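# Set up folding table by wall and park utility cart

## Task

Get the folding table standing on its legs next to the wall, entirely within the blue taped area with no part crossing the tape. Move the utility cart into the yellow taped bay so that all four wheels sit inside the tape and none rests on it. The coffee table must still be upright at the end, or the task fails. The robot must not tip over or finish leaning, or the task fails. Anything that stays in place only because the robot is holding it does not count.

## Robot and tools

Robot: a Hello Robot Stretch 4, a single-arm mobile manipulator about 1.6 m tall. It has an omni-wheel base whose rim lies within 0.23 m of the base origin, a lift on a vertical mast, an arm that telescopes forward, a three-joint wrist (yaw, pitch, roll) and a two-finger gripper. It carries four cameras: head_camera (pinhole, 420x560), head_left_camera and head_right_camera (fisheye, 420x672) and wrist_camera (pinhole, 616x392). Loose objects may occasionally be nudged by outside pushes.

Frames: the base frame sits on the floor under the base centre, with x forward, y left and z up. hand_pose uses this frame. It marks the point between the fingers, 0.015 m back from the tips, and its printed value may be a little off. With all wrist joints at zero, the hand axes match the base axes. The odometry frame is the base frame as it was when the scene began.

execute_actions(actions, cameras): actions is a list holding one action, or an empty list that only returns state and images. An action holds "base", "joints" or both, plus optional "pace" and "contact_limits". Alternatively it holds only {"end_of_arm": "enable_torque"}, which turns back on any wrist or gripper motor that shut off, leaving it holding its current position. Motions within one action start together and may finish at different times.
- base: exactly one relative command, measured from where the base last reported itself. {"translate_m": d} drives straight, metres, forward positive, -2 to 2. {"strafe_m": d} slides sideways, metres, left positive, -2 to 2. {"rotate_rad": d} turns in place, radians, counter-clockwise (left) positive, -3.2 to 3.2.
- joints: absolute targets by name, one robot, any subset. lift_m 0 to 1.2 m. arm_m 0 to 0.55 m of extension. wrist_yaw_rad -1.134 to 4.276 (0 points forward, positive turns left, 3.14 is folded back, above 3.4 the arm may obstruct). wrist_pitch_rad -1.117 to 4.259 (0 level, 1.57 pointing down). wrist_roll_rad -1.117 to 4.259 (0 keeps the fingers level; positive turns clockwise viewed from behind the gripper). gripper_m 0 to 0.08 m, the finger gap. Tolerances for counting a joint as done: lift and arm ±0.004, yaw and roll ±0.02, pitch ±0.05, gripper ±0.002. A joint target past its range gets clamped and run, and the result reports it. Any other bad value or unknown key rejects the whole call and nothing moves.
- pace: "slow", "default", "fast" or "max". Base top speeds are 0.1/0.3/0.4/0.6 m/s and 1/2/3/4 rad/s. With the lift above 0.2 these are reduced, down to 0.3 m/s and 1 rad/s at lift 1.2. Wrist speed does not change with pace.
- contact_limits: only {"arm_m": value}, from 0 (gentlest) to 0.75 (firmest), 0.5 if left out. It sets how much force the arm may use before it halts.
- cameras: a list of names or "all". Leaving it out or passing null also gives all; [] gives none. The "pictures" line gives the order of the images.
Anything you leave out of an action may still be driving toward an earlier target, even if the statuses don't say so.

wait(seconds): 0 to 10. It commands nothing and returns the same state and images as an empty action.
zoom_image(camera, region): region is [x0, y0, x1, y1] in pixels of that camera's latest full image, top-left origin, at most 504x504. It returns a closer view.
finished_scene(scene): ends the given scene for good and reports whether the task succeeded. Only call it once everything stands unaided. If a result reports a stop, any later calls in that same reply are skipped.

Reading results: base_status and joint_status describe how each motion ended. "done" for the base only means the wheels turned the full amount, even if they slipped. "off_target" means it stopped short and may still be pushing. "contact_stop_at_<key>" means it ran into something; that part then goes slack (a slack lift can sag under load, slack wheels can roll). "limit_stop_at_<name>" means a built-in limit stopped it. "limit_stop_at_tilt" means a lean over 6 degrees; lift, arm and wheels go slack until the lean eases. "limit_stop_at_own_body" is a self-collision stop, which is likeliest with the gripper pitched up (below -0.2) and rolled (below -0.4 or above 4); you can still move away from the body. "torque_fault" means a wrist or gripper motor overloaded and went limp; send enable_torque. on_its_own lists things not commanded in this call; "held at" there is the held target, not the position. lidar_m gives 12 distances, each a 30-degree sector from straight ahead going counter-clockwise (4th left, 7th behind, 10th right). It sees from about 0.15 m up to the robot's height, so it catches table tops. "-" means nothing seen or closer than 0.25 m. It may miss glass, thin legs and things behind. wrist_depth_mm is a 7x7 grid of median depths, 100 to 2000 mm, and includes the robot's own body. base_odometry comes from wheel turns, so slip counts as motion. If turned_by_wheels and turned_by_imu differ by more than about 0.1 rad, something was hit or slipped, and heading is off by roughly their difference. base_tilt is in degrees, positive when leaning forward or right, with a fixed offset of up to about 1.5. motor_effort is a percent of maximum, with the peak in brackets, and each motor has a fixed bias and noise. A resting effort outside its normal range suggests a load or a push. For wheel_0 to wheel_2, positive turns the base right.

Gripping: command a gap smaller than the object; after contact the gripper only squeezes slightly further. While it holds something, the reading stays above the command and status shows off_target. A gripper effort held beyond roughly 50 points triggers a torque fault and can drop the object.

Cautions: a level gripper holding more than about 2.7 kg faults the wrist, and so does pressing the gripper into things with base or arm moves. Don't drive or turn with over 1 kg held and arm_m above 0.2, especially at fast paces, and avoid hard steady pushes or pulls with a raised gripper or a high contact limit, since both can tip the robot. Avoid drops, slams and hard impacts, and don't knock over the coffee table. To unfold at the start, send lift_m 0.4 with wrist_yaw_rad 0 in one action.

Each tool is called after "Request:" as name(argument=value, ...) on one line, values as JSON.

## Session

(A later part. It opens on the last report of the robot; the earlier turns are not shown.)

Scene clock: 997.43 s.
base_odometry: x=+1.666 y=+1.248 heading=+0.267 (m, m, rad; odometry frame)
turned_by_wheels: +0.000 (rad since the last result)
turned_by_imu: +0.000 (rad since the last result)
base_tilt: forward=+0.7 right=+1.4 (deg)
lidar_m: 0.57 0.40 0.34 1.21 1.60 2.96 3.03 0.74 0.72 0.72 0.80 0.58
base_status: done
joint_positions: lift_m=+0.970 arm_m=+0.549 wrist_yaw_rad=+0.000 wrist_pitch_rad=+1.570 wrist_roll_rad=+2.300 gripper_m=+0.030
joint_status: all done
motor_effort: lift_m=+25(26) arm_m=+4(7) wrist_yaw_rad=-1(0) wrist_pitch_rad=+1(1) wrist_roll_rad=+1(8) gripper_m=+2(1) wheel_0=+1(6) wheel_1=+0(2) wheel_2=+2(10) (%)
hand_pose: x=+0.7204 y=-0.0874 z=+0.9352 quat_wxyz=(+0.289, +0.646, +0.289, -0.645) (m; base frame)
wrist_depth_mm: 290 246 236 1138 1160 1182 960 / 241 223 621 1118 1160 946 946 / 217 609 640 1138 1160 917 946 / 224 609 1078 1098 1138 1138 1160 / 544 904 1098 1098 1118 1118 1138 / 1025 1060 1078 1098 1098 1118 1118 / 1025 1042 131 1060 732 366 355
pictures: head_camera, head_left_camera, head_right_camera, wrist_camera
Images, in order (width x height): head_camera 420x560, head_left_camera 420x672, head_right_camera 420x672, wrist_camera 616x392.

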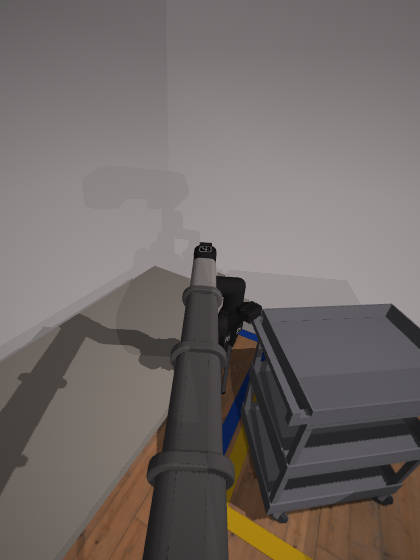

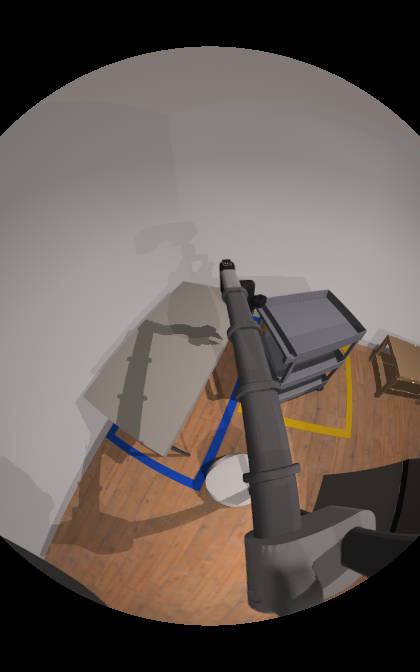

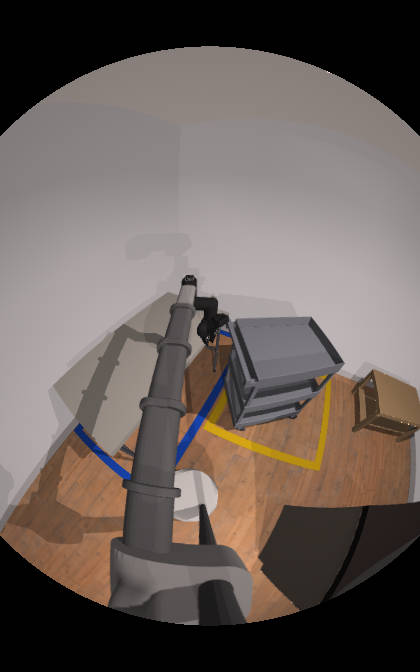

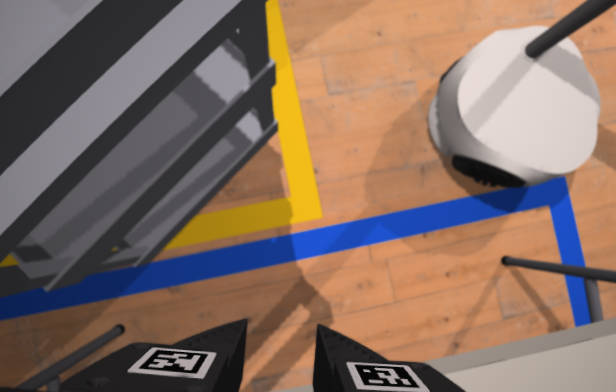

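Request:
execute_actions(actions=[{"joints":{"lift_m":0.865}}], cameras=[])

Request:
execute_actions(actions=[{"base":{"rotate_rad":-0.15},"pace":"slow"}])

Scene clock: 1002.50 s.
base_odometry: x=+1.666 y=+1.248 heading=+0.267 (m, m, rad; odometry frame)
turned_by_wheels: +0.000 (rad since the last result)
turned_by_imu: -0.001 (rad since the last result)
base_tilt: forward=+0.7 right=+1.3 (deg)
lidar_m: 0.55 0.36 0.34 1.21 1.61 2.95 3.02 0.76 0.71 0.74 0.85 0.59
base_status: not commanded
joint_positions: lift_m=+0.865 arm_m=+0.549 wrist_yaw_rad=+0.000 wrist_pitch_rad=+1.570 wrist_roll_rad=+2.300 gripper_m=+0.030
joint_status: all done
motor_effort: lift_m=+18(23) arm_m=+4(4) wrist_yaw_rad=-2(2) wrist_pitch_rad=-1(0) wrist_roll_rad=+2(1) gripper_m=+1(1) wheel_0=+1(1) wheel_1=+0(0) wheel_2=+2(2) (%)
hand_pose: x=+0.7204 y=-0.0874 z=+0.8309 quat_wxyz=(+0.289, +0.646, +0.289, -0.645) (m; base frame)
wrist_depth_mm: 138 517 525 1042 1060 1060 842 / 508 512 521 1025 1025 831 842 / 500 508 842 1008 1025 878 831 / 496 508 976 1008 1025 1042 1060 / 484 798 976 991 1008 1042 1042 / 931 946 976 991 991 991 1025 / 917 946 131 960 976 1008 1008
pictures: none
No camera images: the call's "cameras" was empty. Leave "cameras" out to get every camera's image.

Scene clock: 1003.57 s.
base_odometry: x=+1.666 y=+1.248 heading=+0.117 (m, m, rad; odometry frame)
turned_by_wheels: -0.150 (rad since the last result)
turned_by_imu: -0.152 (rad since the last result)
base_tilt: forward=+0.7 right=+1.4 (deg)
lidar_m: 0.67 0.39 0.33 1.20 1.43 2.58 2.95 0.83 0.70 0.70 1.05 0.59
base_status: done
joint_positions: lift_m=+0.865 arm_m=+0.549 wrist_yaw_rad=+0.000 wrist_pitch_rad=+1.570 wrist_roll_rad=+2.300 gripper_m=+0.030
joint_status: not commanded
motor_effort: lift_m=+18(18) arm_m=+4(4) wrist_yaw_rad=-2(1) wrist_pitch_rad=+0(1) wrist_roll_rad=+2(1) gripper_m=+1(2) wheel_0=+1(7) wheel_1=+2(1) wheel_2=+1(6) (%)
hand_pose: x=+0.7204 y=-0.0874 z=+0.8309 quat_wxyz=(+0.289, +0.646, +0.289, -0.645) (m; base frame)
wrist_depth_mm: 187 128 170 122 1042 1060 842 / 183 142 120 121 1042 842 842 / 122 165 118 1008 1042 891 820 / 139 158 116 1008 1025 1025 1042 / 162 113 831 991 991 1008 1060 / 159 112 960 976 991 1008 1042 / 109 111 131 976 976 991 1008
pictures: head_camera, head_left_camera, head_right_camera, wrist_camera
Images, in order (width x height): head_camera 420x560, head_left_camera 420x672, head_right_camera 420x672, wrist_camera 616x392.

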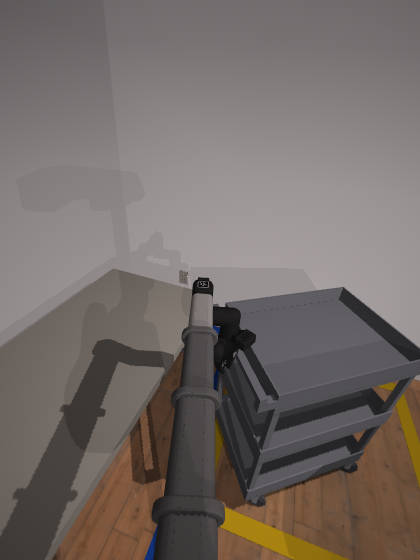

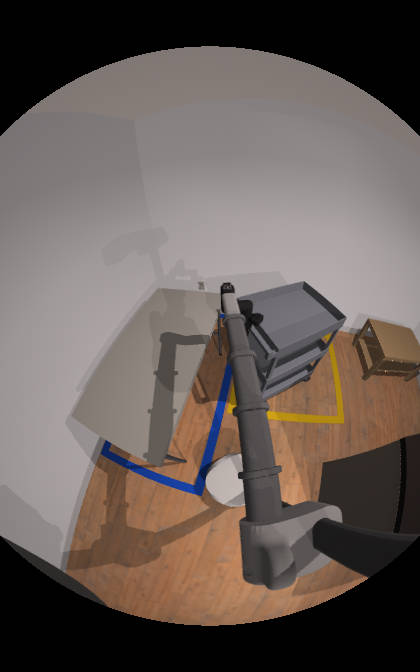

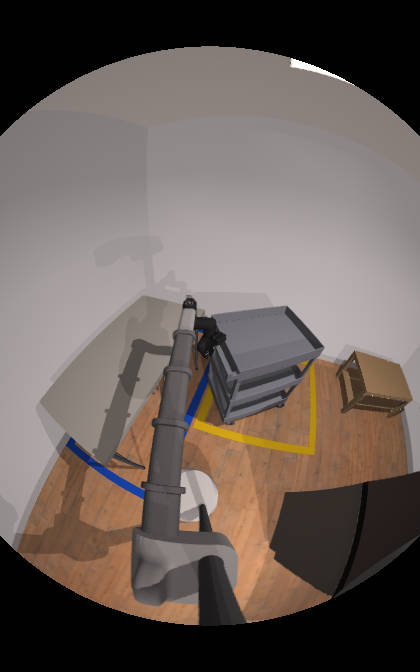

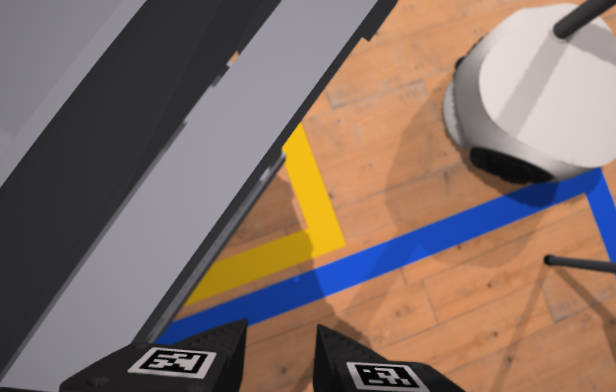

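About at the handle now; pushing a little.

Request:
execute_actions(actions=[{"base":{"rotate_rad":-0.12},"pace":"slow"}], cameras=[])

Request:
execute_actions(actions=[{"base":{"rotate_rad":0.04},"joints":{"lift_m":0.97}}], cameras=[])

Request:
execute_actions(actions=[{"base":{"rotate_rad":0.1},"joints":{"lift_m":1.1,"wrist_roll_rad":1.57}}])

Scene clock: 1009.10 s.
base_odometry: x=+1.666 y=+1.248 heading=-0.003 (m, m, rad; odometry frame)
turned_by_wheels: -0.120 (rad since the last result)
turned_by_imu: -0.121 (rad since the last result)
base_tilt: forward=+0.7 right=+1.3 (deg)
lidar_m: 0.80 0.41 0.36 0.35 1.31 2.05 2.95 3.06 0.71 0.70 1.67 0.66
base_status: done
joint_positions: lift_m=+0.865 arm_m=+0.549 wrist_yaw_rad=-0.001 wrist_pitch_rad=+1.570 wrist_roll_rad=+2.300 gripper_m=+0.030
joint_status: not commanded
motor_effort: lift_m=+18(18) arm_m=+4(5) wrist_yaw_rad=+0(7) wrist_pitch_rad=-2(18) wrist_roll_rad=+2(3) gripper_m=+2(13) wheel_0=+1(29) wheel_1=+0(10) wheel_2=-1(17) (%)
hand_pose: x=+0.7201 y=-0.0874 z=+0.8309 quat_wxyz=(+0.289, +0.646, +0.289, -0.645) (m; base frame)
wrist_depth_mm: 117 132 1008 1042 1060 1060 842 / 115 142 521 1025 1042 831 842 / 114 508 768 1008 1025 878 820 / 114 500 831 1008 1008 1025 1060 / 122 496 976 976 991 1042 1025 / 132 492 976 991 1008 1008 1042 / 477 484 131 960 976 991 1008
pictures: none
No camera images: the call's "cameras" was empty. Leave "cameras" out to get every camera's image.

Scene clock: 1010.57 s.
base_odometry: x=+1.666 y=+1.248 heading=+0.037 (m, m, rad; odometry frame)
turned_by_wheels: +0.040 (rad since the last result)
turned_by_imu: +0.040 (rad since the last result)
base_tilt: forward=+0.7 right=+1.3 (deg)
lidar_m: 0.75 0.44 0.35 0.35 1.34 2.24 2.95 3.01 0.71 0.71 1.68 0.65
base_status: done
joint_positions: lift_m=+0.970 arm_m=+0.549 wrist_yaw_rad=+0.000 wrist_pitch_rad=+1.570 wrist_roll_rad=+2.300 gripper_m=+0.030
joint_status: all done
motor_effort: lift_m=+26(28) arm_m=+4(4) wrist_yaw_rad=+0(1) wrist_pitch_rad=-3(0) wrist_roll_rad=+2(1) gripper_m=+2(2) wheel_0=+0(5) wheel_1=+0(6) wheel_2=+1(10) (%)
hand_pose: x=+0.7202 y=-0.0874 z=+0.9352 quat_wxyz=(+0.289, +0.646, +0.289, -0.645) (m; base frame)
wrist_depth_mm: 290 237 1138 1160 1182 1182 976 / 265 224 627 1138 1160 931 946 / 238 220 741 1138 1138 931 946 / 236 227 960 1098 1118 1138 1160 / 232 549 1078 1098 1138 1138 1138 / 211 591 1078 1078 1118 1118 1138 / 207 525 131 1078 1098 1098 1138
pictures: none
No camera images: the call's "cameras" was empty. Leave "cameras" out to get every camera's image.

Scene clock: 1012.17 s.
base_odometry: x=+1.666 y=+1.248 heading=+0.138 (m, m, rad; odometry frame)
turned_by_wheels: +0.100 (rad since the last result)
turned_by_imu: +0.101 (rad since the last result)
base_tilt: forward=+0.7 right=+1.3 (deg)
lidar_m: 0.62 0.40 0.35 1.18 1.41 2.71 2.96 0.82 0.68 0.72 0.97 0.62
base_status: done
joint_positions: lift_m=+1.100 arm_m=+0.549 wrist_yaw_rad=+0.000 wrist_pitch_rad=+1.570 wrist_roll_rad=+1.571 gripper_m=+0.030
joint_status: all done
motor_effort: lift_m=+26(29) arm_m=+4(4) wrist_yaw_rad=+0(0) wrist_pitch_rad=-1(3) wrist_roll_rad=-1(6) gripper_m=+2(2) wheel_0=+1(6) wheel_1=+1(1) wheel_2=+1(5) (%)
hand_pose: x=+0.7203 y=-0.0874 z=+1.0652 quat_wxyz=(+0.500, +0.500, +0.500, -0.500) (m; base frame)
wrist_depth_mm: 418 427 430 399 384 1336 1182 / 404 392 368 384 1281 1308 1308 / 366 351 750 1098 1308 1281 1336 / 1205 1205 1229 1255 1281 1281 1308 / 1182 1182 1229 1229 1229 1078 1078 / 1160 1182 1205 1255 1229 1060 1042 / 449 1160 131 1205 1229 1255 1229
pictures: head_camera, head_left_camera, head_right_camera, wrist_camera
Images, in order (width x height): head_camera 420x560, head_left_camera 420x672, head_right_camera 420x672, wrist_camera 616x392.

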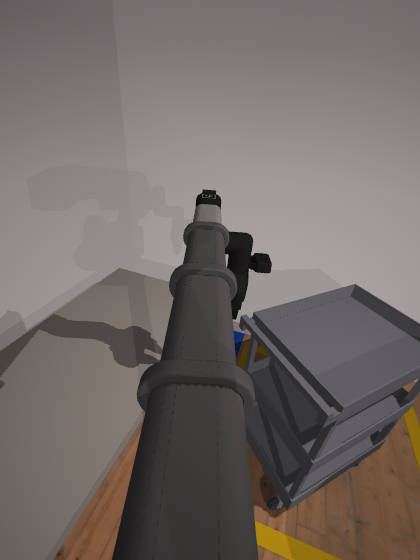

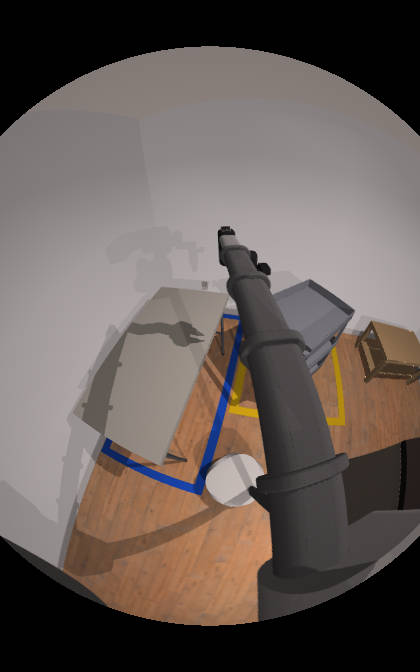

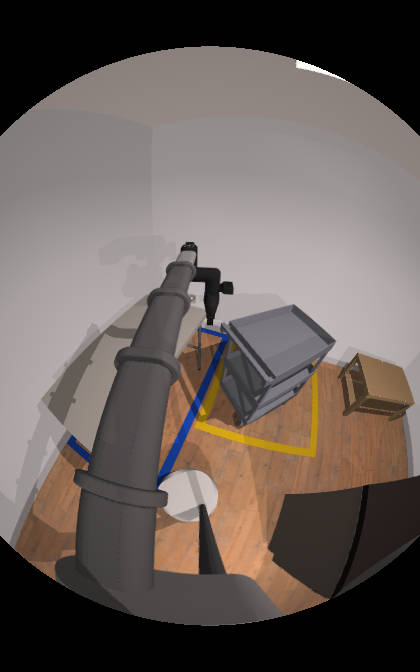

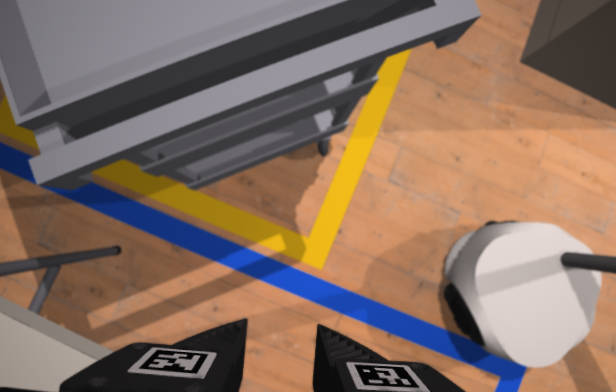

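Request:
execute_actions(actions=[{"base":{"translate_m":-0.1},"joints":{"arm_m":0.2,"lift_m":0.5,"wrist_pitch_rad":0.6,"wrist_roll_rad":0}}])

Scene clock: 1020.13 s.
base_odometry: x=+1.567 y=+1.234 heading=+0.137 (m, m, rad; odometry frame)
turned_by_wheels: +0.000 (rad since the last result)
turned_by_imu: -0.001 (rad since the last result)
base_tilt: forward=+0.7 right=+1.3 (deg)
lidar_m: 0.70 0.42 0.41 1.21 1.49 2.75 2.84 2.80 0.67 0.66 1.30 0.72
base_status: done
joint_positions: lift_m=+0.500 arm_m=+0.201 wrist_yaw_rad=+0.000 wrist_pitch_rad=+0.603 wrist_roll_rad=+0.001 gripper_m=+0.030
joint_status: all done
motor_effort: lift_m=+18(22) arm_m=-4(5) wrist_yaw_rad=-1(2) wrist_pitch_rad=-9(13) wrist_roll_rad=-1(6) gripper_m=+2(2) wheel_0=-1(6) wheel_1=+1(3) wheel_2=-3(10) (%)
hand_pose: x=+0.5469 y=-0.0874 z=+0.5580 quat_wxyz=(+0.955, +0.000, +0.297, +0.000) (m; base frame)
wrist_depth_mm: 1229 1576 1576 1430 1308 1281 1182 / 1255 1618 1708 1537 668 778 866 / 1308 1537 1618 1618 627 496 654 / 1205 1281 1308 1366 1336 484 387 / 1008 1008 1060 1098 854 904 407 / 842 854 891 917 741 750 759 / 723 778 131 741 615 640 654
pictures: head_camera, head_left_camera, head_right_camera, wrist_camera
Images, in order (width x height): head_camera 420x560, head_left_camera 420x672, head_right_camera 420x672, wrist_camera 616x392.

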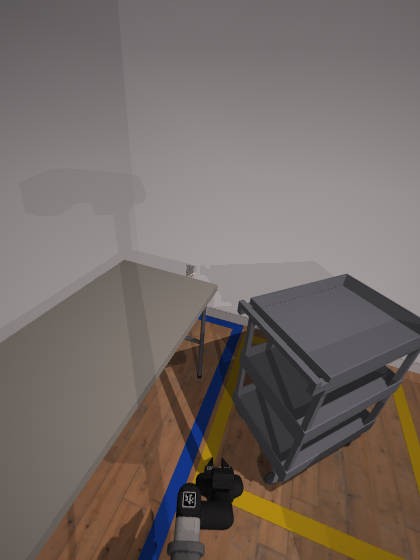

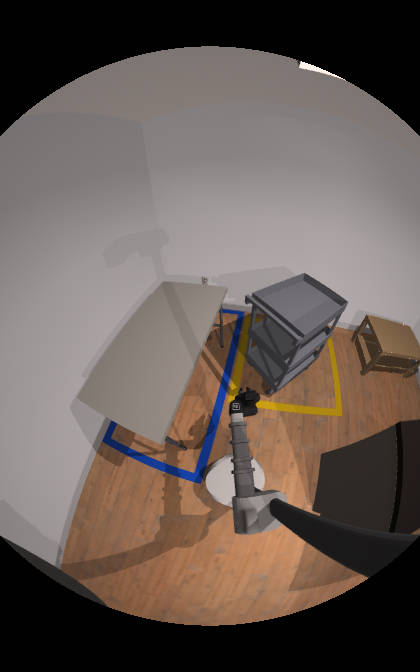

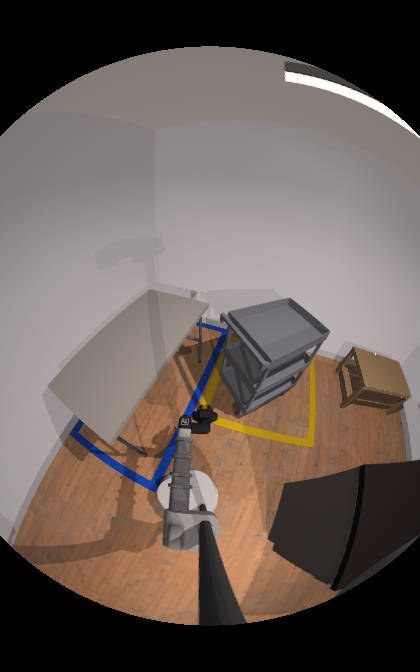

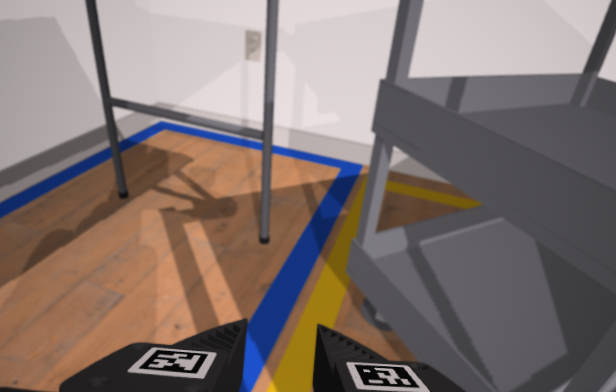

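Request:
execute_actions(actions=[{"joints":{"lift_m":0.3,"wrist_pitch_rad":0.25,"wrist_yaw_rad":-0.55}}], cameras=["wrist_camera"])

Scene clock: 1027.03 s.
base_odometry: x=+1.567 y=+1.234 heading=+0.137 (m, m, rad; odometry frame)
turned_by_wheels: +0.000 (rad since the last result)
turned_by_imu: -0.001 (rad since the last result)
base_tilt: forward=+0.7 right=+1.3 (deg)
lidar_m: 0.70 0.41 0.40 1.21 1.45 2.75 2.87 2.81 0.68 0.69 1.27 0.70
base_status: not commanded
joint_positions: lift_m=+0.300 arm_m=+0.201 wrist_yaw_rad=-0.550 wrist_pitch_rad=+0.253 wrist_roll_rad=+0.000 gripper_m=+0.030
joint_status: all done
motor_effort: lift_m=+18(17) arm_m=-4(4) wrist_yaw_rad=-2(7) wrist_pitch_rad=-13(13) wrist_roll_rad=-1(1) gripper_m=+2(2) wheel_0=-1(1) wheel_1=+1(1) wheel_2=-2(2) (%)
hand_pose: x=+0.5015 y=-0.1821 z=+0.4252 quat_wxyz=(+0.955, +0.034, +0.121, -0.269) (m; base frame)
wrist_depth_mm: 1281 1336 1430 1430 831 1708 1863 / 1308 1336 1430 1499 1576 1708 1863 / 1336 1397 535 459 421 1808 1863 / 1397 1430 1537 1661 1708 1863 - / 1308 1308 1008 1098 1008 1661 1661 / 946 904 741 778 741 1182 1229 / 778 842 131 508 466 904 931
pictures: wrist_camera
Images, in order (width x height): wrist_camera 616x392.

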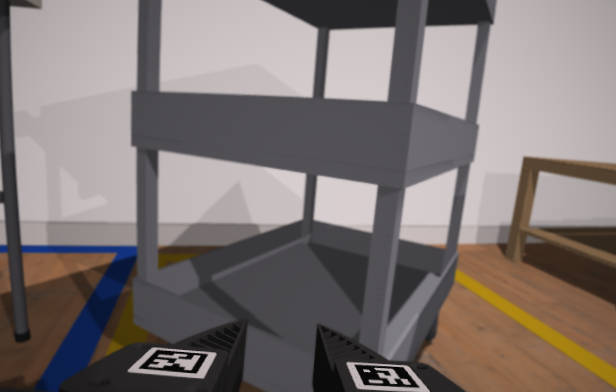

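Request:
finished_scene(scene=1)

The scene is finished: the task was done.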